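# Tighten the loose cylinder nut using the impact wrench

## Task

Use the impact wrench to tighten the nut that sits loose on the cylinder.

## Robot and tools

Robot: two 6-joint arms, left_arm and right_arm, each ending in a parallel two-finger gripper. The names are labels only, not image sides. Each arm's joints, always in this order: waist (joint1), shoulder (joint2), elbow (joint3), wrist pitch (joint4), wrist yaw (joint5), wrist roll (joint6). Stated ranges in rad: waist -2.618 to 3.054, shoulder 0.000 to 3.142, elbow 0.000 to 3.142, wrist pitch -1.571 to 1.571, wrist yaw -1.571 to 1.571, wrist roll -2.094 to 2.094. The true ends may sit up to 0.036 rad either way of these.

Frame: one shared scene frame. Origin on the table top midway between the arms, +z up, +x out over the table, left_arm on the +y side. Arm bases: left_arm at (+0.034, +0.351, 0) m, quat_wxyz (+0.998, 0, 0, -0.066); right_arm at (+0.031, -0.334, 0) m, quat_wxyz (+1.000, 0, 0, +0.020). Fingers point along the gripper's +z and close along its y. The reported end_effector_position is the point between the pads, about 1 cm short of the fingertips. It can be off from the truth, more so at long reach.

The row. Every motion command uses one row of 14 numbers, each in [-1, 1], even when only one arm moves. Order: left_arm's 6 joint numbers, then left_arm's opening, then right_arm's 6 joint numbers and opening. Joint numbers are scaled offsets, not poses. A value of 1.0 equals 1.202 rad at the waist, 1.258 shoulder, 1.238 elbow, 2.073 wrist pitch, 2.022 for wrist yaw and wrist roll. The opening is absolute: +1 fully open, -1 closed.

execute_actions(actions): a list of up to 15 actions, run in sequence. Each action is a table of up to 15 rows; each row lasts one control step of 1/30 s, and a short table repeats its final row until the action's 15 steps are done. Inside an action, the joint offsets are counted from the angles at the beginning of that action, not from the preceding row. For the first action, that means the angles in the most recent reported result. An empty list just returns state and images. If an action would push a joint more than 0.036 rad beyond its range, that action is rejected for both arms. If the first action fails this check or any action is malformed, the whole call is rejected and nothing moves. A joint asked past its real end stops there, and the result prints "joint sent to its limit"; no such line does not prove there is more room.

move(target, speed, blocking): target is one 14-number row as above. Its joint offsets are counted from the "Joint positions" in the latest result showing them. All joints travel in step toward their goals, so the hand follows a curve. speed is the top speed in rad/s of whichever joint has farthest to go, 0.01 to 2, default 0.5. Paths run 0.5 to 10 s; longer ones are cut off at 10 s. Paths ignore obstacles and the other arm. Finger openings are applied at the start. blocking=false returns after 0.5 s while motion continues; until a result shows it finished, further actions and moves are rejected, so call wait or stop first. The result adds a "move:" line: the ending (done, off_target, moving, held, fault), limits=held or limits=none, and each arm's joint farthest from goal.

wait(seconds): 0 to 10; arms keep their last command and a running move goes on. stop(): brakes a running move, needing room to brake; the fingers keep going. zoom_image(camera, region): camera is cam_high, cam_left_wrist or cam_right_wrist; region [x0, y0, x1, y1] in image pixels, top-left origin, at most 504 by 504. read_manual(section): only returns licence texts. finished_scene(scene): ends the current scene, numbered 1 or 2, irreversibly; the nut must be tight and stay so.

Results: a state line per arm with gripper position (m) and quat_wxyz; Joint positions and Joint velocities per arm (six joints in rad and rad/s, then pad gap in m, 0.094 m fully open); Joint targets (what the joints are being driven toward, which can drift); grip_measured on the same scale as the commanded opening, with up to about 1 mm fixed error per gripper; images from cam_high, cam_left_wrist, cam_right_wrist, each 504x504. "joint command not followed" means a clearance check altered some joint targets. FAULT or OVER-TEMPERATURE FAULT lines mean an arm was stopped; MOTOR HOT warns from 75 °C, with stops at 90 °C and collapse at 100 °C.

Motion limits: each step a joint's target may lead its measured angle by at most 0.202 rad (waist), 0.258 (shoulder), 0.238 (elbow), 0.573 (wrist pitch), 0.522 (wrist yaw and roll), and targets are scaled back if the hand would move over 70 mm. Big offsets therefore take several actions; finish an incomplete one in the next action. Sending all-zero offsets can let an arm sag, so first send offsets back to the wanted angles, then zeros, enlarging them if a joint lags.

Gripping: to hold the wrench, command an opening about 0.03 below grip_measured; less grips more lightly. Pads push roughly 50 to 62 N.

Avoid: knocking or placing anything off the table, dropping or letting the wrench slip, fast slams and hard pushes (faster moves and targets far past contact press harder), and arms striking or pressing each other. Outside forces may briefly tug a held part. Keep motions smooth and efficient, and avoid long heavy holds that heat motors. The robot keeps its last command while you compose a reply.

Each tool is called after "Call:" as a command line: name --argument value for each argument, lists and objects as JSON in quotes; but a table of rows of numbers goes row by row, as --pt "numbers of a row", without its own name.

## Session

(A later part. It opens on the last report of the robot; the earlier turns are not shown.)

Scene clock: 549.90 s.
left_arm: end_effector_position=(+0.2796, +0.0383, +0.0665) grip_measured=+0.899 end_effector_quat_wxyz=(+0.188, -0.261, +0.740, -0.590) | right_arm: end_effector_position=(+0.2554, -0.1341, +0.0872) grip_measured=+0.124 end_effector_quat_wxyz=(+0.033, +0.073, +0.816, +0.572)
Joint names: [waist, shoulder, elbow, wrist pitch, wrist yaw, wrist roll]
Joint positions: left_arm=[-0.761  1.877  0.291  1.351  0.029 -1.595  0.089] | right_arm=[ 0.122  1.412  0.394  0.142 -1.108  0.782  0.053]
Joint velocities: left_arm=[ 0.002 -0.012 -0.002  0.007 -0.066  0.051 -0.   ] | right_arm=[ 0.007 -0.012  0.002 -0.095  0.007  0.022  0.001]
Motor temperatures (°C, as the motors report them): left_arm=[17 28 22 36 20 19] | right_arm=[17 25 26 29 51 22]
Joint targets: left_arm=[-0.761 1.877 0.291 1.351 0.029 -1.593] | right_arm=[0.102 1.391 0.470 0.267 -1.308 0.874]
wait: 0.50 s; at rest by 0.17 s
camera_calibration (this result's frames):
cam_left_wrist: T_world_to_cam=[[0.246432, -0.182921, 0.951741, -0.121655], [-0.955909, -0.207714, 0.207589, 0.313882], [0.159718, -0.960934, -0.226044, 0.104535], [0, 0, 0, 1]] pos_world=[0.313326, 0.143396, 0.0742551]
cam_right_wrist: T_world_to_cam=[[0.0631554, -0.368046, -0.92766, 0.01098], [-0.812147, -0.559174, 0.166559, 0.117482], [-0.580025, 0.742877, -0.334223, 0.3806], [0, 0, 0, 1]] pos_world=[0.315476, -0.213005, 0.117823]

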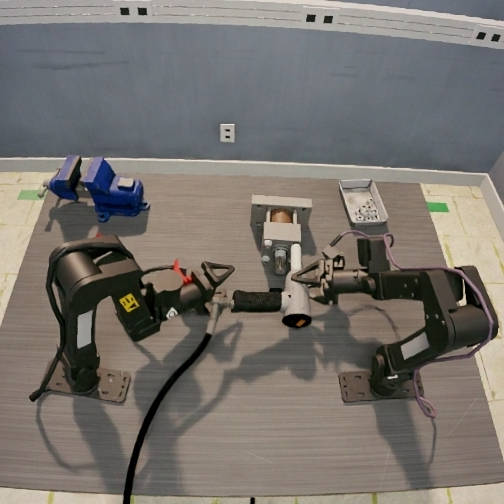

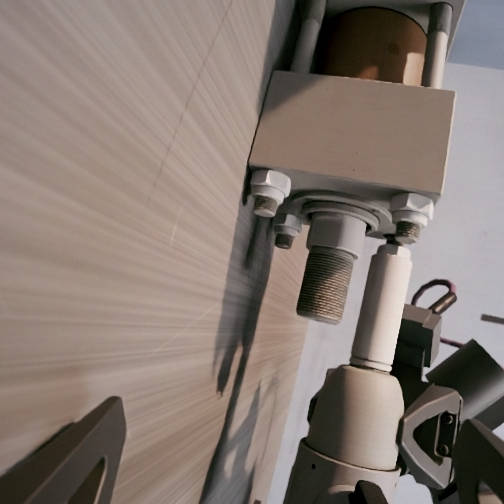

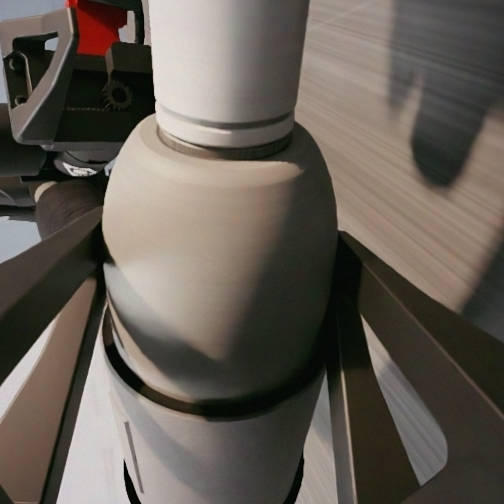

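Call:
execute_actions --actions '[[[0.03,0,0,0,0,0,0.9,-0.018,-0.017,0.066,0.061,-0.097,0.045,0.03],[0.03,0,0,0,0,0,0.9,-0.018,-0.012,0.066,0.061,-0.097,0.045,0.03],[0.03,0,0,0,0,0,0.9,-0.019,-0.012,0.07,0.062,-0.097,0.045,0.03],[0.03,0,0,0,0,0,0.9,-0.019,-0.006,0.07,0.063,-0.097,0.045,0.03],[0.03,0,0,0,0,0,0.9,-0.02,-0.006,0.074,0.064,-0.097,0.045,0.03],[0.03,0,0,0,0,0,0.9,-0.02,0,0.074,0.065,-0.097,0.045,0.03],[0.03,0,0,0,0,0,0.9,-0.021,0,0.079,0.066,-0.097,0.045,0.03],[0.03,0,0,0,0,0,0.9,-0.021,0.006,0.079,0.067,-0.097,0.045,0.03],[0.03,0,0,0,0,0,0.9,-0.022,0.006,0.083,0.068,-0.097,0.045,0.03],[0.03,0,0,0,0,0,0.9,-0.022,0.012,0.083,0.069,-0.097,0.045,0.03],[0.03,0,0,0,0,0,0.9,-0.023,0.012,0.088,0.07,-0.097,0.045,0.03],[0.03,0,0,0,0,0,0.9,-0.023,0.018,0.088,0.071,-0.097,0.045,0.03],[0.03,0,0,0,0,0,0.9,-0.024,0.018,0.092,0.072,-0.097,0.045,0.03],[0.03,0,0,0,0,0,0.9,-0.024,0.024,0.092,0.072,-0.097,0.045,0.03]]]'

Call:
wait --seconds 0.5

Call:
zoom_image --camera "cam_left_wrist" --region '[290,170,500,420]'

Call:
zoom_image --camera "cam_high" --region '[200,210,340,350]'

Scene clock: 559.20 s.
left_arm: end_effector_position=(+0.2881, +0.0453, +0.0665) grip_measured=+0.899 end_effector_quat_wxyz=(+0.195, -0.272, +0.737, -0.588) | right_arm: end_effector_position=(+0.2562, -0.1311, +0.0875) grip_measured=+0.124 end_effector_quat_wxyz=(+0.015, +0.070, +0.810, +0.582)
Joint names: [waist, shoulder, elbow, wrist pitch, wrist yaw, wrist roll]
Joint positions: left_arm=[-0.732  1.877  0.291  1.351  0.031 -1.596  0.089] | right_arm=[ 0.122  1.455  0.416  0.142 -1.145  0.779  0.053]
Joint velocities: left_arm=[ 0.012  0.002 -0.012 -0.066 -0.051 -0.007 -0.001] | right_arm=[-0.002  0.076  0.012 -0.051  0.022 -0.051  0.   ]
Motor temperatures (°C, as the motors report them): left_arm=[17 28 22 36 20 19] | right_arm=[18 25 26 30 51 22]
Joint targets: left_arm=[-0.725 1.877 0.291 1.351 0.029 -1.595] | right_arm=[0.094 1.442 0.508 0.291 -1.304 0.873]
camera_calibration (this result's frames):
cam_left_wrist: T_world_to_cam=[[0.252725, -0.175057, 0.95157, -0.124652], [-0.949687, -0.232933, 0.209373, 0.322689], [0.185, -0.956607, -0.225118, 0.102268], [0, 0, 0, 1]] pos_world=[0.319037, 0.151174, 0.0740748]
cam_right_wrist: T_world_to_cam=[[0.0504571, -0.344141, -0.937561, 0.0195934], [-0.794493, -0.582666, 0.171115, 0.111754], [-0.605173, 0.736252, -0.302817, 0.381798], [0, 0, 0, 1]] pos_world=[0.318854, -0.209242, 0.114862]

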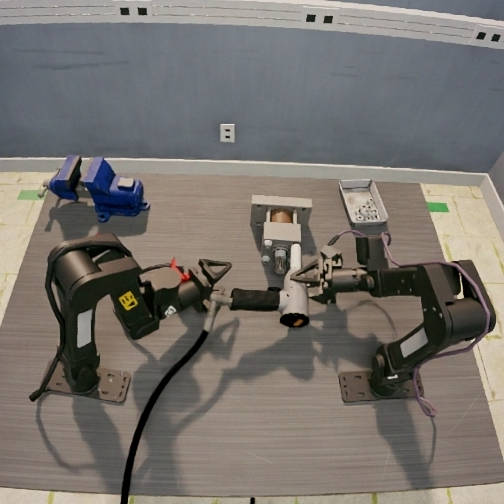

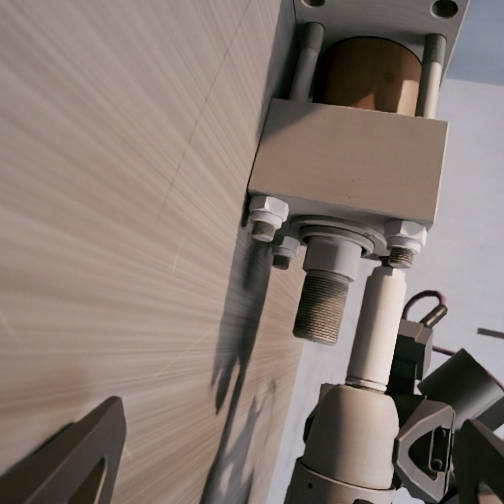

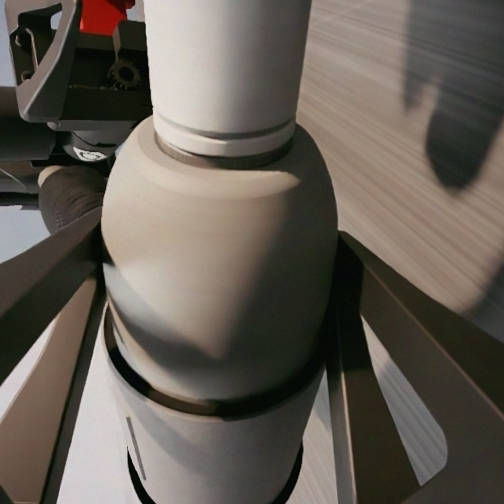

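Scene clock: 559.70 s.
left_arm: end_effector_position=(+0.2881, +0.0453, +0.0665) grip_measured=+0.899 end_effector_quat_wxyz=(+0.195, -0.272, +0.737, -0.588) | right_arm: end_effector_position=(+0.2562, -0.1308, +0.0876) grip_measured=+0.124 end_effector_quat_wxyz=(+0.014, +0.069, +0.810, +0.583)
Joint names: [waist, shoulder, elbow, wrist pitch, wrist yaw, wrist roll]
Joint positions: left_arm=[-0.732  1.877  0.291  1.351  0.031 -1.596  0.089] | right_arm=[ 0.122  1.459  0.418  0.142 -1.148  0.778  0.053]
Joint velocities: left_arm=[ 0.007 -0.002 -0.007  0.022 -0.037  0.007 -0.   ] | right_arm=[ 0.002  0.002  0.022 -0.007 -0.022  0.022  0.   ]
Motor temperatures (°C, as the motors report them): left_arm=[17 28 22 36 20 19] | right_arm=[18 25 26 30 51 22]
Joint targets: left_arm=[-0.725 1.877 0.291 1.351 0.029 -1.595] | right_arm=[0.094 1.442 0.508 0.291 -1.304 0.873]
wait: 0.50 s; at rest by 0.23 s
camera_calibration (this result's frames):
cam_left_wrist: T_world_to_cam=[[0.252725, -0.175057, 0.95157, -0.124652], [-0.949687, -0.232933, 0.209373, 0.322689], [0.185, -0.956607, -0.225118, 0.102268], [0, 0, 0, 1]] pos_world=[0.319037, 0.151174, 0.0740748]
cam_right_wrist: T_world_to_cam=[[0.0498088, -0.341613, -0.93852, 0.020359], [-0.79268, -0.585184, 0.170933, 0.111134], [-0.6076, 0.735432, -0.299937, 0.381884], [0, 0, 0, 1]] pos_world=[0.319112, -0.208861, 0.114652]

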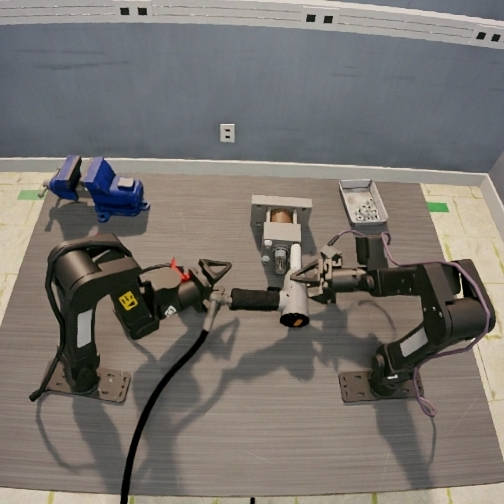

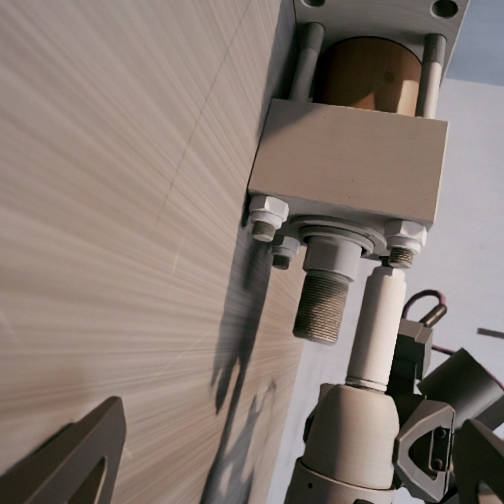

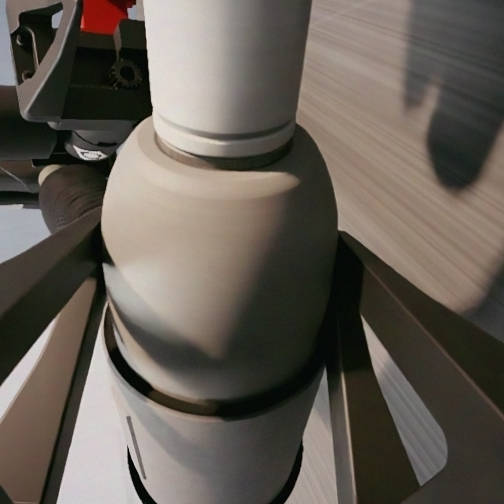

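Region (290, 170, 500, 420) of cam_left_wrist's 504x504 image, scaled by 2.016, with more detail than that image has; it fills the left 423 columns of this view, and the rest is white.

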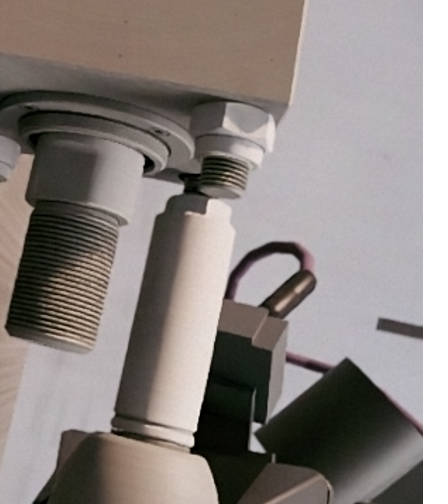

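Region (200, 210, 340, 350) of cam_high's 504x504 image, scaled by 3.600, with more detail than that image has.

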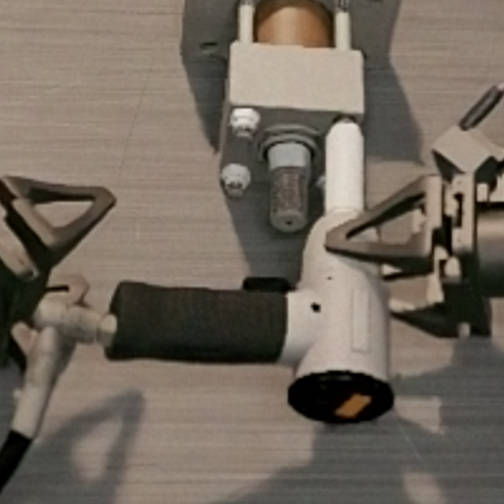

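Call:
execute_actions --actions '[[[0,-0.02,0.2,0,0,0.13,0.7,-0.035,-0.02,0.065,0.07,-0.077,0.047,0.03]],[[0,-0.02,0.2,-0.1,0,0.13,0.7,-0.012,-0.025,0.055,0.065,-0.077,0.047,0.03]],[[0,-0.02,0.2,-0.18,0,0.13,0.7,-0.012,-0.025,0.055,0.065,-0.077,0.047,0.03]],[[0,-0.02,0.2,-0.18,0,0.13,0.7,-0.012,-0.025,0.055,0.065,-0.077,0.047,0.03]],[[0,-0.02,0.2,-0.18,0,0.13,0.7,-0.012,-0.025,0.055,0.065,-0.077,0.047,0.03]],[[-0.06,-0.02,0.2,-0.18,0.03,0.13,0.7,-0.012,-0.025,0.055,0.065,-0.077,0.047,0.03]],[[-0.08,-0.02,0.2,-0.18,0.03,0.13,0.7,-0.012,-0.025,0.055,0.065,-0.077,0.047,0.03]],[[-0.08,-0.02,0.15,-0.18,0,0.1,0.7,-0.012,-0.025,0.055,0.065,-0.077,0.047,0.03]]]'

Scene clock: 580.13 s.
left_arm: end_effector_position=(+0.2016, -0.0844, +0.3774) grip_measured=+0.701 end_effector_quat_wxyz=(+0.383, +0.607, +0.651, -0.248) | right_arm: end_effector_position=(+0.2562, -0.1320, +0.0888) grip_measured=+0.124 end_effector_quat_wxyz=(+0.012, +0.071, +0.807, +0.586)
Joint names: [waist, shoulder, elbow, wrist pitch, wrist yaw, wrist roll]
Joint positions: left_arm=[-1.018  1.719  2.082 -0.994  0.142  0.277  0.08 ] | right_arm=[ 0.114  1.459  0.418  0.139 -1.159  0.778  0.053]
Joint velocities: left_arm=[-0.007 -0.012  0.002 -0.125  0.051  0.022  0.001] | right_arm=[-0.002 -0.017 -0.007  0.037  0.022  0.022 -0.   ]
Motor temperatures (°C, as the motors report them): left_arm=[17 29 23 36 19 19] | right_arm=[18 24 27 32 48 22]
Joint targets: left_arm=[-1.011 1.713 2.105 -1.006 0.140 0.291] | right_arm=[0.100 1.428 0.486 0.273 -1.315 0.873]
camera_calibration (this result's frames):
cam_left_wrist: T_world_to_cam=[[-0.965306, -0.2243, -0.13369, 0.22963], [-0.139605, 0.875989, -0.461685, 0.328812], [0.220667, -0.427004, -0.876911, 0.347678], [0, 0, 0, 1]] pos_world=[0.190846, -0.0880698, 0.48739]
cam_right_wrist: T_world_to_cam=[[0.0460551, -0.334138, -0.941398, 0.0232075], [-0.792582, -0.585831, 0.169159, 0.110295], [-0.608023, 0.738345, -0.291813, 0.382948], [0, 0, 0, 1]] pos_world=[0.319191, -0.210379, 0.114939]

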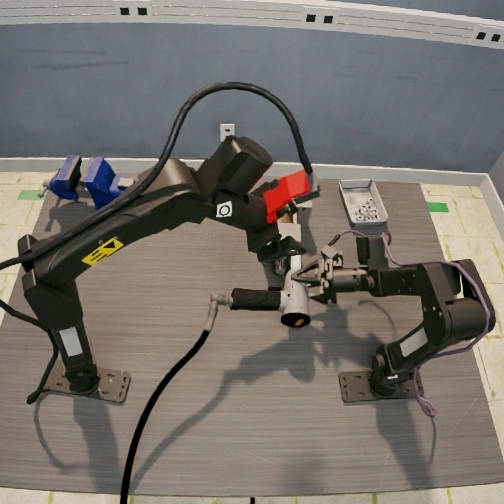

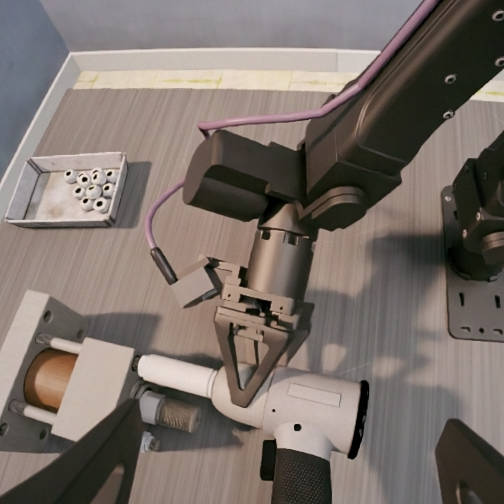

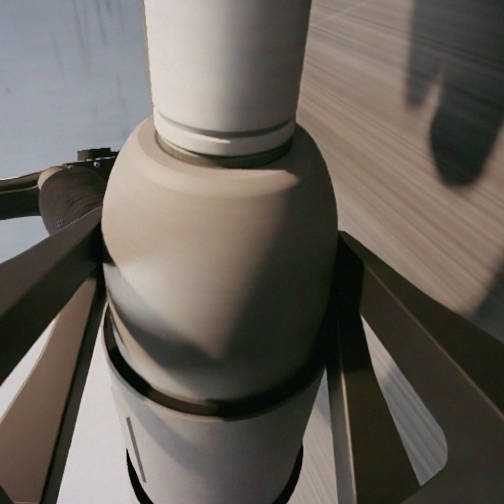

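Call:
execute_actions --actions '[[[0.012,0.09,0,-0.104,0,0.07,0.7,-0.04,-0.025,0.055,0.065,-0.077,0.047,0.03]],[[0,0.09,0,0,0,0,0.7,-0.012,-0.025,0.055,0.065,-0.072,0.047,0.03]],[[0,0.07,0.01,0,0,0,0.7,-0.012,-0.025,0.055,0.065,-0.072,0.047,0.03]]]'

Scene clock: 584.43 s.
left_arm: end_effector_position=(+0.2104, -0.0952, +0.1605) grip_measured=+0.701 end_effector_quat_wxyz=(+0.123, +0.698, +0.695, -0.119) | right_arm: end_effector_position=(+0.2562, -0.1338, +0.0901) grip_measured=+0.124 end_effector_quat_wxyz=(+0.010, +0.073, +0.804, +0.590)
Joint names: [waist, shoulder, elbow, wrist pitch, wrist yaw, wrist roll]
Joint positions: left_arm=[-1.013  2.109  2.067 -1.213  0.134  0.407  0.08 ] | right_arm=[ 0.103  1.459  0.418  0.133 -1.174  0.776  0.053]
Joint velocities: left_arm=[ 0.007  0.007 -0.002  0.022 -0.007  0.022  0.001] | right_arm=[-0.007 -0.007 -0.017 -0.007 -0.022  0.007 -0.   ]
Motor temperatures (°C, as the motors report them): left_arm=[17 29 23 35 19 19] | right_arm=[18 24 27 32 47 22]
Joint targets: left_arm=[-1.013 2.084 2.073 -1.211 0.137 0.407] | right_arm=[0.089 1.428 0.486 0.268 -1.319 0.871]
camera_calibration (this result's frames):
cam_left_wrist: T_world_to_cam=[[-0.996286, -0.0711566, -0.0484789, 0.21416], [-0.0766139, 0.989567, 0.122016, 0.143285], [0.0392909, 0.125277, -0.991344, 0.260024], [0, 0, 0, 1]] pos_world=[0.214126, -0.159126, 0.250672]
cam_right_wrist: T_world_to_cam=[[0.0395545, -0.324497, -0.945059, 0.0271846], [-0.792553, -0.586176, 0.168099, 0.109044], [-0.608519, 0.742361, -0.280367, 0.384307], [0, 0, 0, 1]] pos_world=[0.319206, -0.212554, 0.115108]

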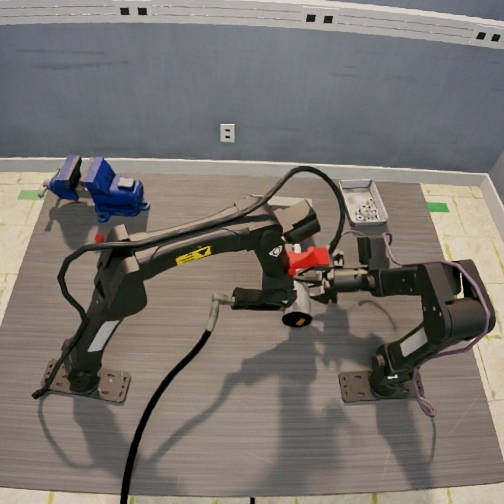

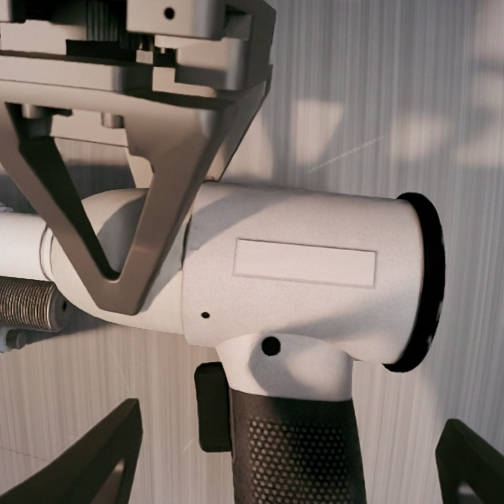

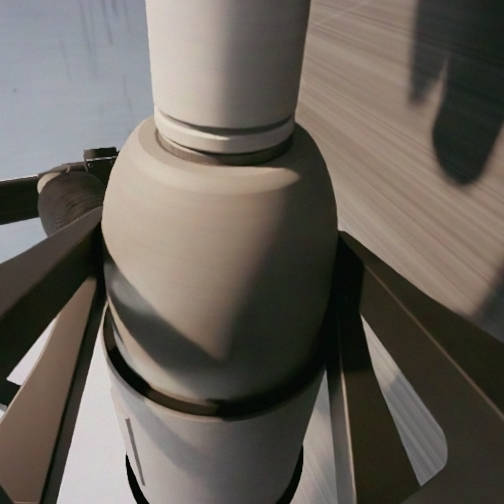

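Call:
execute_actions --actions '[[[0.025,-0.075,-0.06,0.01,0,0,0.7,-0.012,-0.005,0.055,0.065,-0.072,0.047,0.03]],[[0,-0.02,-0.07,0.05,0,0,0.7,-0.012,-0.025,0.055,0.065,-0.072,0.047,0.03]]]'

Scene clock: 590.43 s.
left_arm: end_effector_position=(+0.2172, -0.0801, +0.1567) grip_measured=+0.701 end_effector_quat_wxyz=(+0.136, +0.688, +0.702, -0.119) | right_arm: end_effector_position=(+0.2559, -0.1337, +0.0890) grip_measured=+0.124 end_effector_quat_wxyz=(+0.010, +0.071, +0.804, +0.590)
Joint names: [waist, shoulder, elbow, wrist pitch, wrist yaw, wrist roll]
Joint positions: left_arm=[-0.988  2.023  1.915 -1.122  0.131  0.407  0.08 ] | right_arm=[ 0.103  1.467  0.418  0.135 -1.177  0.768  0.053]
Joint velocities: left_arm=[-0.017 -0.022  0.007  0.037 -0.022  0.022  0.   ] | right_arm=[-0.002 -0.027  0.007 -0.007 -0.007  0.022  0.001]
Motor temperatures (°C, as the motors report them): left_arm=[17 31 23 34 19 19] | right_arm=[18 25 26 32 47 22]
Joint targets: left_arm=[-0.988 2.007 1.913 -1.102 0.132 0.407] | right_arm=[0.089 1.435 0.486 0.270 -1.323 0.865]
camera_calibration (this result's frames):
cam_left_wrist: T_world_to_cam=[[-0.993295, -0.0985692, -0.0604033, 0.220889], [-0.104277, 0.989503, 0.100052, 0.138761], [0.0499072, 0.10568, -0.993147, 0.250532], [0, 0, 0, 1]] pos_world=[0.221374, -0.142008, 0.248275]
cam_right_wrist: T_world_to_cam=[[0.0435923, -0.323324, -0.945284, 0.0253388], [-0.790185, -0.590126, 0.165406, 0.108173], [-0.611316, 0.739739, -0.281211, 0.384081], [0, 0, 0, 1]] pos_world=[0.319167, -0.212091, 0.114068]

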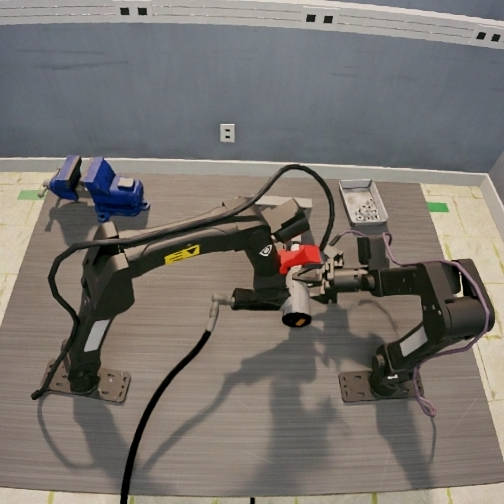

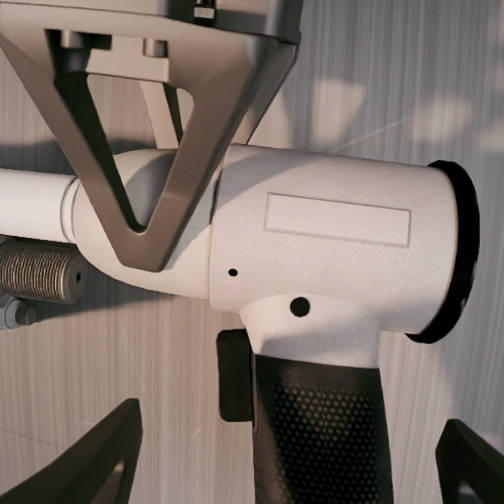

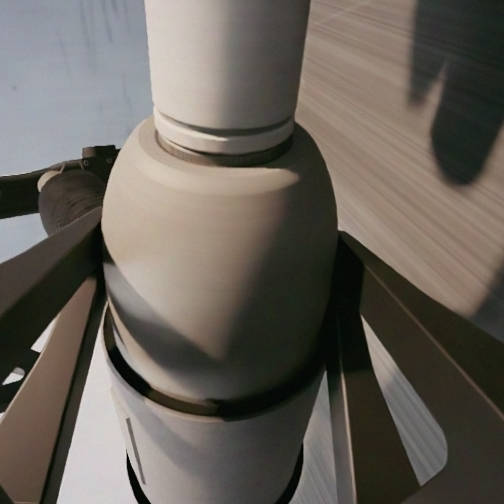

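Call:
execute_actions --actions '[[[0,-0.012,-0.05,0.04,0.02,0.015,0.7,-0.012,-0.025,0.055,0.065,-0.072,0.049,0.03]],[[0,-0.016,-0.05,0.04,0,0,0.7,-0.012,-0.025,0.055,0.065,-0.072,0.049,0.03]]]'

Scene clock: 594.00 s.
left_arm: end_effector_position=(+0.2151, -0.0859, +0.1327) grip_measured=+0.701 end_effector_quat_wxyz=(+0.142, +0.696, +0.691, -0.133) | right_arm: end_effector_position=(+0.2559, -0.1337, +0.0890) grip_measured=+0.124 end_effector_quat_wxyz=(+0.010, +0.071, +0.804, +0.590)
Joint names: [waist, shoulder, elbow, wrist pitch, wrist yaw, wrist roll]
Joint positions: left_arm=[-0.988  2.014  1.798 -0.995  0.156  0.429  0.08 ] | right_arm=[ 0.103  1.467  0.418  0.135 -1.177  0.768  0.053]
Joint velocities: left_arm=[-0.002 -0.007 -0.007  0.037  0.022 -0.007 -0.001] | right_arm=[-0.002 -0.007 -0.002 -0.037  0.022  0.051  0.   ]
Motor temperatures (°C, as the motors report them): left_arm=[17 31 23 33 19 19] | right_arm=[18 25 26 33 46 22]
Joint targets: left_arm=[-0.988 1.999 1.795 -0.976 0.157 0.429] | right_arm=[0.089 1.435 0.486 0.270 -1.323 0.867]
camera_calibration (this result's frames):
cam_left_wrist: T_world_to_cam=[[-0.996032, -0.071394, -0.0531368, 0.218693], [-0.0752107, 0.994442, 0.0736782, 0.144312], [0.0475812, 0.0773823, -0.995865, 0.225831], [0, 0, 0, 1]] pos_world=[0.217934, -0.145372, 0.225885]
cam_right_wrist: T_world_to_cam=[[0.0435923, -0.323324, -0.945284, 0.0253388], [-0.790185, -0.590126, 0.165406, 0.108173], [-0.611316, 0.739739, -0.281211, 0.384081], [0, 0, 0, 1]] pos_world=[0.319167, -0.212091, 0.114068]

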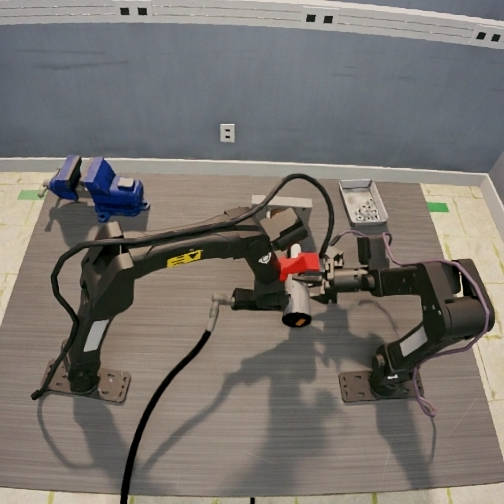

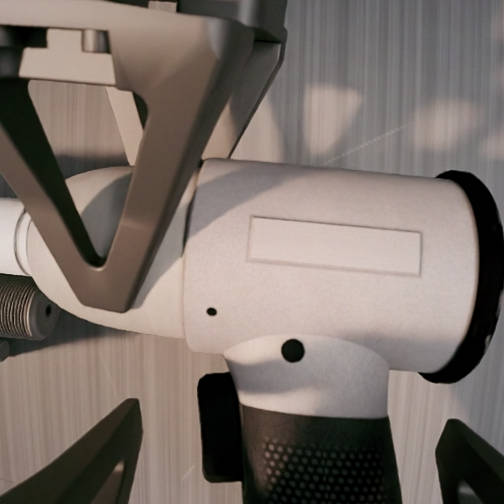

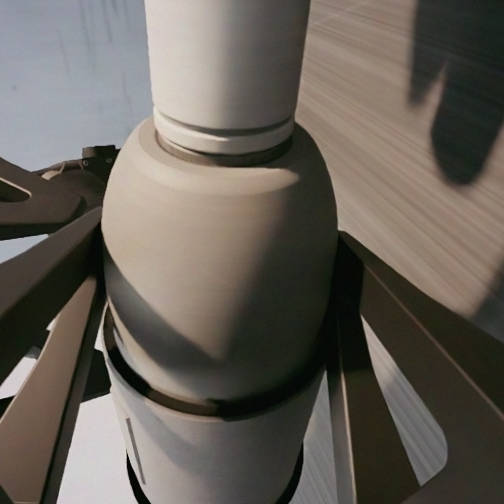

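Call:
execute_actions --actions '[[[0,0.008,-0.022,0.008,0,0,0.7,-0.012,-0.025,0.055,0.065,-0.072,0.049,0.03]]]'

Scene clock: 598.20 s.
left_arm: end_effector_position=(+0.2138, -0.0826, +0.1180) grip_measured=+0.701 end_effector_quat_wxyz=(+0.127, +0.697, +0.694, -0.126) | right_arm: end_effector_position=(+0.2559, -0.1337, +0.0890) grip_measured=+0.124 end_effector_quat_wxyz=(+0.010, +0.071, +0.804, +0.590)
Joint names: [waist, shoulder, elbow, wrist pitch, wrist yaw, wrist roll]
Joint positions: left_arm=[-0.988  2.032  1.777 -0.989  0.154  0.429  0.08 ] | right_arm=[ 0.103  1.467  0.418  0.135 -1.177  0.768  0.053]
Joint velocities: left_arm=[-0.017 -0.012 -0.002 -0.007  0.037 -0.022  0.002] | right_arm=[-0.017  0.012  0.007 -0.066 -0.022 -0.066  0.   ]
Motor temperatures (°C, as the motors report them): left_arm=[17 32 23 33 19 19] | right_arm=[18 25 26 33 46 22]
Joint targets: left_arm=[-0.988 2.024 1.771 -0.978 0.155 0.429] | right_arm=[0.089 1.435 0.486 0.270 -1.323 0.867]
camera_calibration (this result's frames):
cam_left_wrist: T_world_to_cam=[[-0.996629, -0.0704369, -0.0420695, 0.215749], [-0.0745301, 0.991642, 0.105317, 0.137874], [0.0342996, 0.108098, -0.993548, 0.216141], [0, 0, 0, 1]] pos_world=[0.217884, -0.14489, 0.209303]
cam_right_wrist: T_world_to_cam=[[0.0435923, -0.323324, -0.945284, 0.0253388], [-0.790185, -0.590126, 0.165406, 0.108173], [-0.611316, 0.739739, -0.281211, 0.384081], [0, 0, 0, 1]] pos_world=[0.319167, -0.212091, 0.114068]

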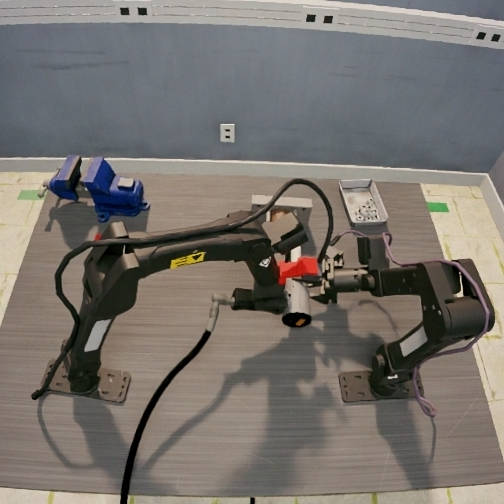

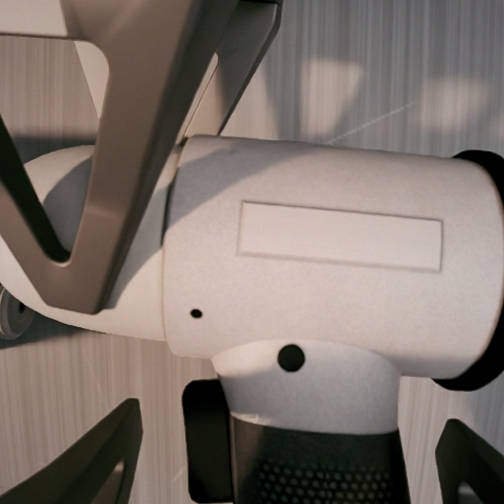

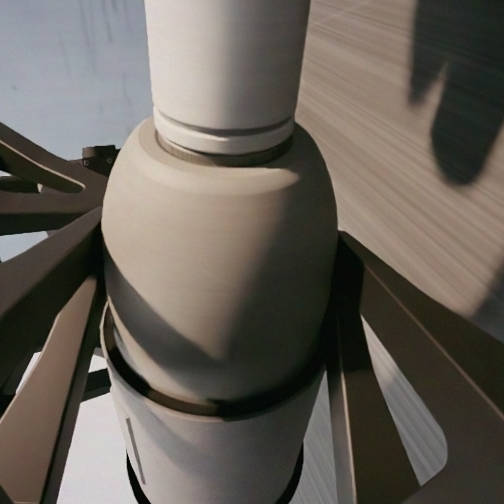

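Call:
execute_actions --actions '[[[0,0.018,0,0.005,0,0,0.7,-0.012,-0.025,0.055,0.065,-0.072,0.049,0.03]],[[0,-0.007,0,0.005,0,0,0.45,-0.012,-0.025,0.055,0.065,-0.072,0.049,0.03]]]'

Scene clock: 601.13 s.
left_arm: end_effector_position=(+0.2141, -0.0825, +0.1037) grip_measured=+0.451 end_effector_quat_wxyz=(+0.113, +0.698, +0.697, -0.121) | right_arm: end_effector_position=(+0.2559, -0.1337, +0.0890) grip_measured=+0.124 end_effector_quat_wxyz=(+0.010, +0.071, +0.804, +0.590)
Joint names: [waist, shoulder, elbow, wrist pitch, wrist yaw, wrist roll]
Joint positions: left_arm=[-0.988  2.064  1.777 -0.988  0.153  0.429  0.068] | right_arm=[ 0.103  1.467  0.418  0.135 -1.177  0.768  0.053]
Joint velocities: left_arm=[ 0.012 -0.007 -0.012  0.022 -0.007 -0.007  0.001] | right_arm=[-0.022  0.002  0.002 -0.007  0.066  0.037  0.   ]
Motor temperatures (°C, as the motors report them): left_arm=[17 32 23 33 19 19] | right_arm=[18 25 26 33 46 22]
Joint targets: left_arm=[-0.988 2.055 1.777 -0.978 0.153 0.429] | right_arm=[0.089 1.435 0.486 0.270 -1.323 0.867]
camera_calibration (this result's frames):
cam_left_wrist: T_world_to_cam=[[-0.99704, -0.06986, -0.0321167, 0.214544], [-0.0735612, 0.988242, 0.134036, 0.135924], [0.0223753, 0.136002, -0.990456, 0.206458], [0, 0, 0, 1]] pos_world=[0.219288, -0.147416, 0.19316]
cam_right_wrist: T_world_to_cam=[[0.0435923, -0.323324, -0.945284, 0.0253388], [-0.790185, -0.590126, 0.165406, 0.108173], [-0.611316, 0.739739, -0.281211, 0.384081], [0, 0, 0, 1]] pos_world=[0.319167, -0.212091, 0.114068]

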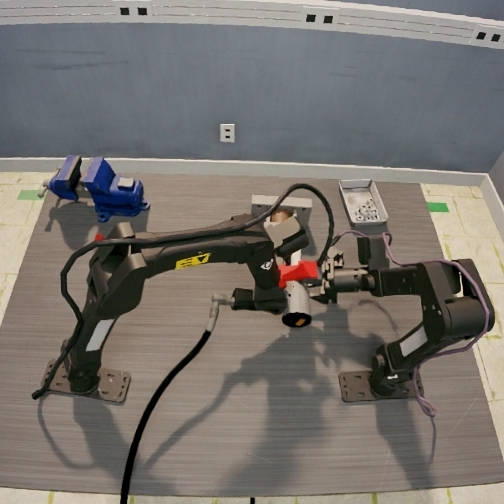

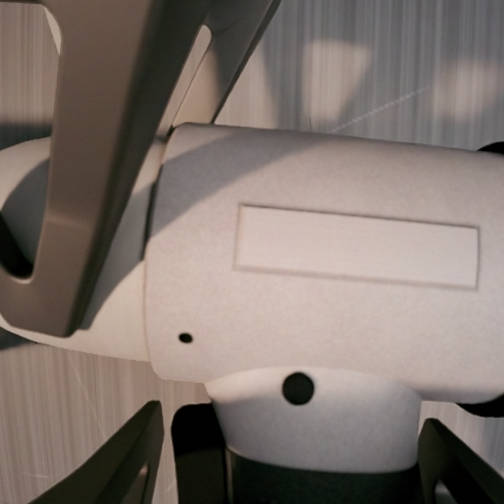

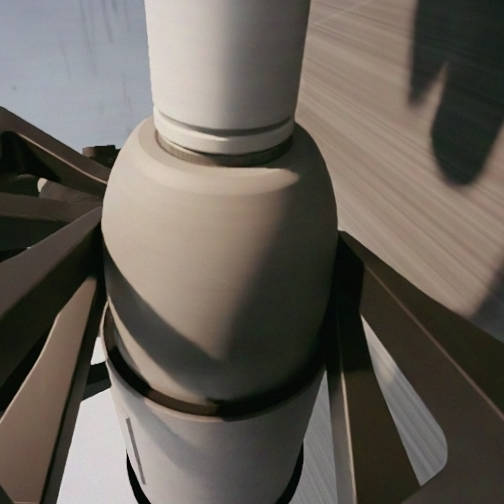

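Well placed. Squeeze gradually.

Call:
execute_actions --actions '[[[0,-0.007,0,0.005,0,0,0.33,-0.012,-0.025,0.055,0.065,-0.072,0.049,0.03]],[[0,-0.007,0,0.005,0,0,0.28,-0.012,-0.025,0.055,0.065,-0.072,0.049,0.03]]]'

Call:
wait --seconds 1

Scene clock: 605.43 s.
left_arm: end_effector_position=(+0.2150, -0.0833, +0.1032) grip_measured=+0.284 end_effector_quat_wxyz=(+0.115, +0.696, +0.699, -0.119) | right_arm: end_effector_position=(+0.2597, -0.1342, +0.0886) grip_measured=+0.124 end_effector_quat_wxyz=(+0.018, +0.073, +0.806, +0.587)
Joint names: [waist, shoulder, elbow, wrist pitch, wrist yaw, wrist roll]
Joint positions: left_arm=[-0.99   2.065  1.777 -0.983  0.146  0.423  0.06 ] | right_arm=[ 0.103  1.467  0.418  0.154 -1.161  0.779  0.053]
Joint velocities: left_arm=[-0.022 -0.027  0.012  0.007 -0.022  0.007 -0.   ] | right_arm=[-0.007 -0.007 -0.002 -0.022 -0.066 -0.022 -0.001]
Motor temperatures (°C, as the motors report them): left_arm=[17 32 23 32 19 19] | right_arm=[18 25 26 33 46 22]
Joint targets: left_arm=[-0.989 2.055 1.777 -0.982 0.159 0.426] | right_arm=[0.089 1.435 0.486 0.270 -1.323 0.867]
camera_calibration (this result's frames):
cam_left_wrist: T_world_to_cam=[[-0.996401, -0.0760921, -0.0373611, 0.215266], [-0.0804469, 0.98774, 0.13378, 0.138268], [0.0267234, 0.136304, -0.990307, 0.205091], [0, 0, 0, 1]] pos_world=[0.220134, -0.148147, 0.192648]
cam_right_wrist: T_world_to_cam=[[0.0485242, -0.332043, -0.942015, 0.0218216], [-0.799573, -0.57814, 0.162597, 0.115212], [-0.598606, 0.74532, -0.293546, 0.385248], [0, 0, 0, 1]] pos_world=[0.321673, -0.213278, 0.114911]

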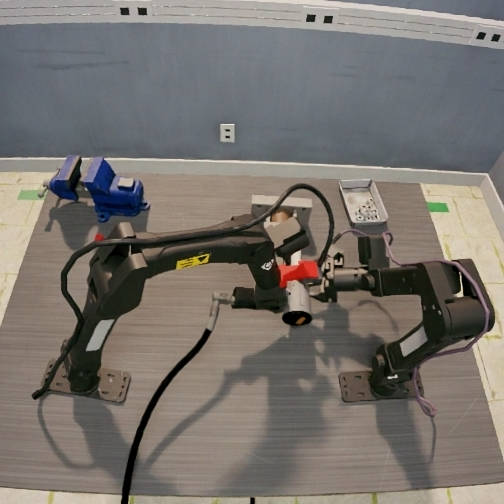

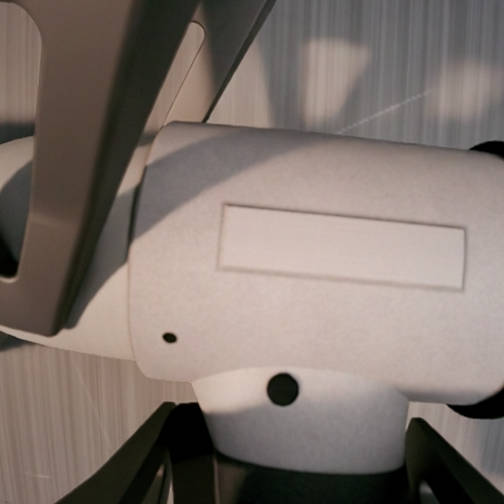

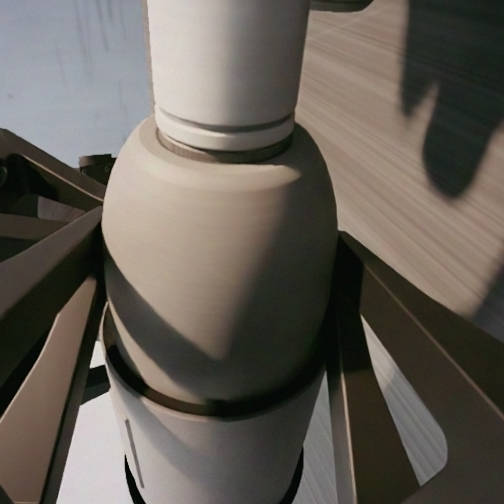

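Scene clock: 606.43 s.
left_arm: end_effector_position=(+0.2150, -0.0833, +0.1032) grip_measured=+0.284 end_effector_quat_wxyz=(+0.115, +0.696, +0.699, -0.118) | right_arm: end_effector_position=(+0.2598, -0.1343, +0.0885) grip_measured=+0.124 end_effector_quat_wxyz=(+0.018, +0.074, +0.806, +0.587)
Joint names: [waist, shoulder, elbow, wrist pitch, wrist yaw, wrist roll]
Joint positions: left_arm=[-0.99   2.065  1.777 -0.983  0.145  0.422  0.06 ] | right_arm=[ 0.103  1.467  0.418  0.154 -1.161  0.78   0.053]
Joint velocities: left_arm=[ 0.022  0.002 -0.007  0.007 -0.007  0.007  0.001] | right_arm=[-0.017 -0.002  0.002  0.007  0.022 -0.022  0.001]
Motor temperatures (°C, as the motors report them): left_arm=[17 32 23 32 19 19] | right_arm=[18 25 26 33 46 22]
Joint targets: left_arm=[-0.989 2.055 1.777 -0.982 0.159 0.426] | right_arm=[0.089 1.435 0.486 0.270 -1.323 0.867]
wait: 1.00 s; at rest by 0.17 s
camera_calibration (this result's frames):
cam_left_wrist: T_world_to_cam=[[-0.996334, -0.0769168, -0.0374532, 0.215256], [-0.0812812, 0.987651, 0.133933, 0.138404], [0.026689, 0.136486, -0.990282, 0.205096], [0, 0, 0, 1]] pos_world=[0.220243, -0.148131, 0.192628]
cam_right_wrist: T_world_to_cam=[[0.0477055, -0.332173, -0.942011, 0.0219932], [-0.799809, -0.577647, 0.163187, 0.115348], [-0.598356, 0.745644, -0.293232, 0.385256], [0, 0, 0, 1]] pos_world=[0.321728, -0.213327, 0.114864]

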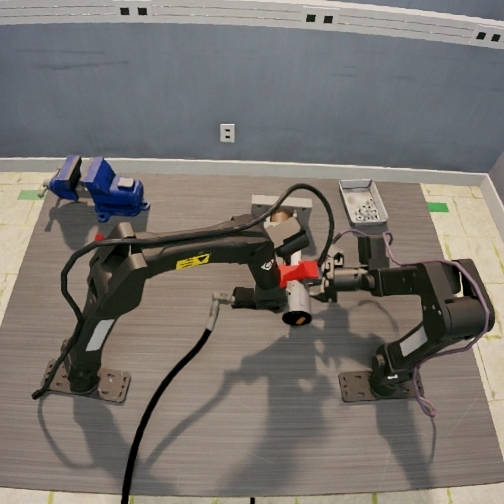

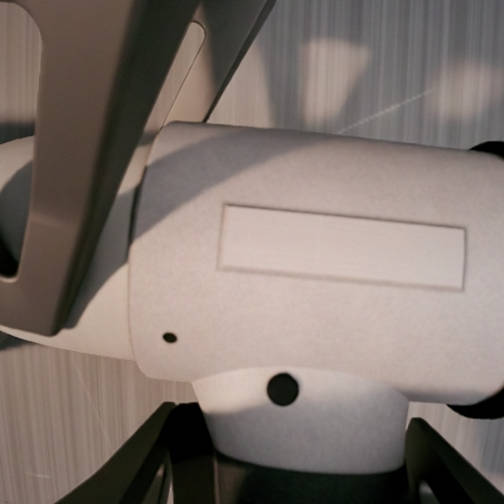

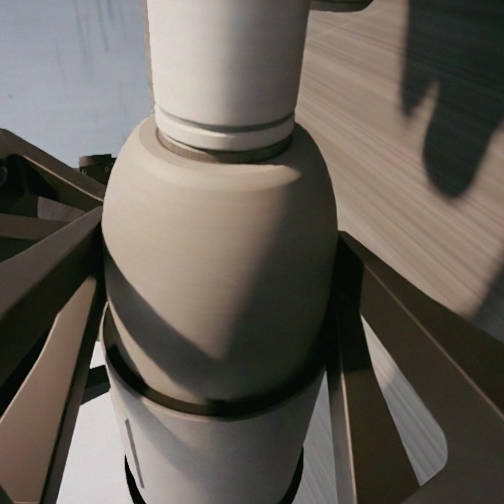

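Call:
execute_actions --actions '[[[0,-0.007,0,0.005,0,0,0.42,-0.012,-0.02,0.058,0.056,-0.08,0.043,0.03],[0,-0.007,0,0.005,0,0,0.42,-0.012,-0.02,0.058,0.056,-0.08,0.043,0.03],[0,-0.007,0,0.008,-0.01,0,0.42,-0.012,-0.02,0.058,0.056,-0.08,0.043,0.03],[0,-0.007,0,0.01,-0.015,0,0.42,-0.012,-0.02,0.058,0.056,-0.08,0.043,0.03],[0,-0.007,0,0.012,-0.02,0,0.42,-0.012,-0.015,0.062,0.058,-0.08,0.043,0.03],[0,-0.007,0,0.014,-0.025,0,0.42,-0.012,-0.01,0.065,0.059,-0.08,0.043,0.03],[0,-0.007,0,0.016,-0.03,0,0.42,-0.014,-0.005,0.068,0.06,-0.08,0.043,0.03],[0,-0.007,0,0.018,-0.035,0,0.42,-0.016,0,0.071,0.061,-0.08,0.043,0.03],[0,-0.007,0,0.02,-0.04,0,0.42,-0.018,0.008,0.074,0.062,-0.08,0.043,0.03]]]'

Call:
wait --seconds 0.5

Scene clock: 612.80 s.
left_arm: end_effector_position=(+0.2198, -0.0807, +0.1023) grip_measured=+0.419 end_effector_quat_wxyz=(+0.120, +0.696, +0.701, -0.102) | right_arm: end_effector_position=(+0.2601, -0.1331, +0.0876) grip_measured=+0.124 end_effector_quat_wxyz=(+0.013, +0.069, +0.804, +0.590)
Joint names: [waist, shoulder, elbow, wrist pitch, wrist yaw, wrist roll]
Joint positions: left_arm=[-0.991  2.065  1.777 -0.985  0.11   0.422  0.067] | right_arm=[ 0.103  1.489  0.427  0.156 -1.176  0.767  0.053]
Joint velocities: left_arm=[-0.017  0.002 -0.002 -0.007  0.007 -0.022 -0.   ] | right_arm=[-0.002 -0.012 -0.007  0.051 -0.007  0.022 -0.   ]
Motor temperatures (°C, as the motors report them): left_arm=[17 32 23 31 19 19] | right_arm=[18 25 26 33 46 22]
Joint targets: left_arm=[-0.989 2.056 1.777 -0.942 0.065 0.422] | right_arm=[0.082 1.477 0.510 0.283 -1.323 0.867]
camera_calibration (this result's frames):
cam_left_wrist: T_world_to_cam=[[-0.99404, -0.0846232, -0.0687268, 0.222273], [-0.0940226, 0.984566, 0.147616, 0.137518], [0.0551744, 0.153198, -0.986654, 0.198425], [0, 0, 0, 1]] pos_world=[0.22293, -0.146984, 0.190753]
cam_right_wrist: T_world_to_cam=[[0.0506331, -0.323623, -0.94483, 0.0220482], [-0.791851, -0.589522, 0.159488, 0.113123], [-0.608612, 0.740089, -0.28611, 0.385679], [0, 0, 0, 1]] pos_world=[0.323189, -0.211613, 0.113137]

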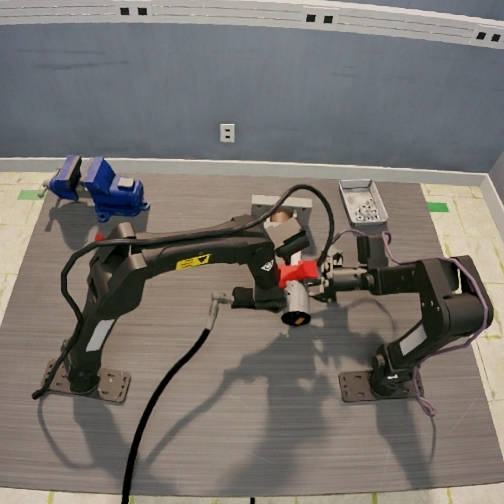

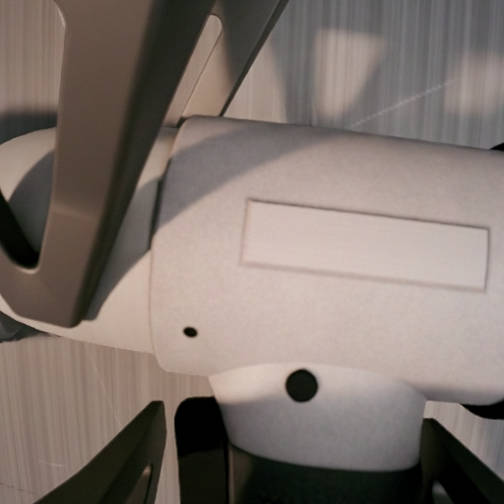

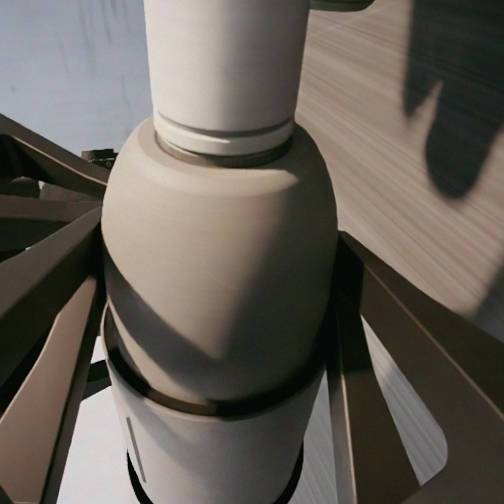

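Scene clock: 613.30 s.
left_arm: end_effector_position=(+0.2199, -0.0807, +0.1022) grip_measured=+0.419 end_effector_quat_wxyz=(+0.120, +0.696, +0.701, -0.101) | right_arm: end_effector_position=(+0.2601, -0.1331, +0.0876) grip_measured=+0.124 end_effector_quat_wxyz=(+0.013, +0.069, +0.804, +0.590)
Joint names: [waist, shoulder, elbow, wrist pitch, wrist yaw, wrist roll]
Joint positions: left_arm=[-0.992  2.065  1.777 -0.985  0.108  0.422  0.067] | right_arm=[ 0.103  1.489  0.427  0.156 -1.176  0.767  0.053]
Joint velocities: left_arm=[-0.017 -0.007  0.007 -0.022 -0.007  0.037  0.   ] | right_arm=[-0.007  0.017 -0.017  0.022 -0.051  0.037 -0.   ]
Motor temperatures (°C, as the motors report them): left_arm=[17 33 23 31 19 19] | right_arm=[18 25 26 33 46 22]
Joint targets: left_arm=[-0.989 2.056 1.777 -0.942 0.064 0.422] | right_arm=[0.082 1.477 0.510 0.283 -1.323 0.867]
wait: 0.50 s; at rest by 0.17 s
camera_calibration (this result's frames):
cam_left_wrist: T_world_to_cam=[[-0.993976, -0.0845444, -0.069748, 0.22239], [-0.0941228, 0.9845, 0.147988, 0.137491], [0.0561554, 0.153661, -0.986527, 0.19821], [0, 0, 0, 1]] pos_world=[0.222861, -0.147015, 0.190704]
cam_right_wrist: T_world_to_cam=[[0.0506331, -0.323623, -0.94483, 0.0220482], [-0.791851, -0.589522, 0.159488, 0.113123], [-0.608612, 0.740089, -0.28611, 0.385679], [0, 0, 0, 1]] pos_world=[0.323189, -0.211613, 0.113137]

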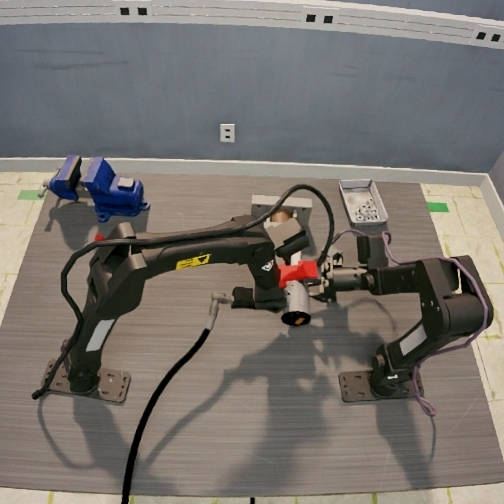

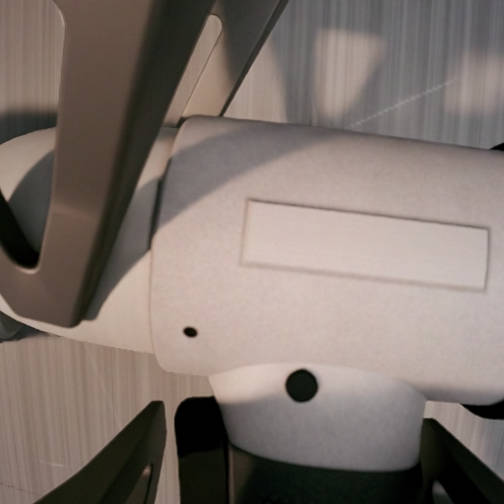

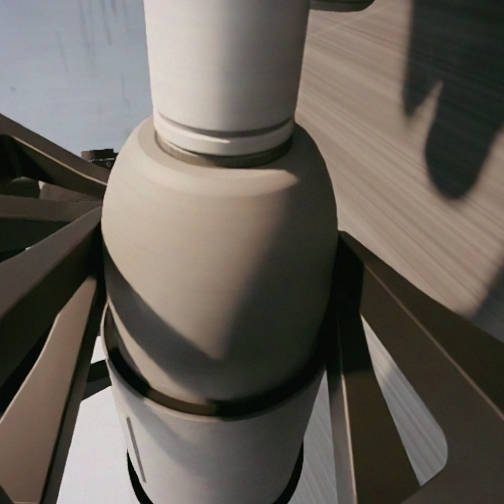

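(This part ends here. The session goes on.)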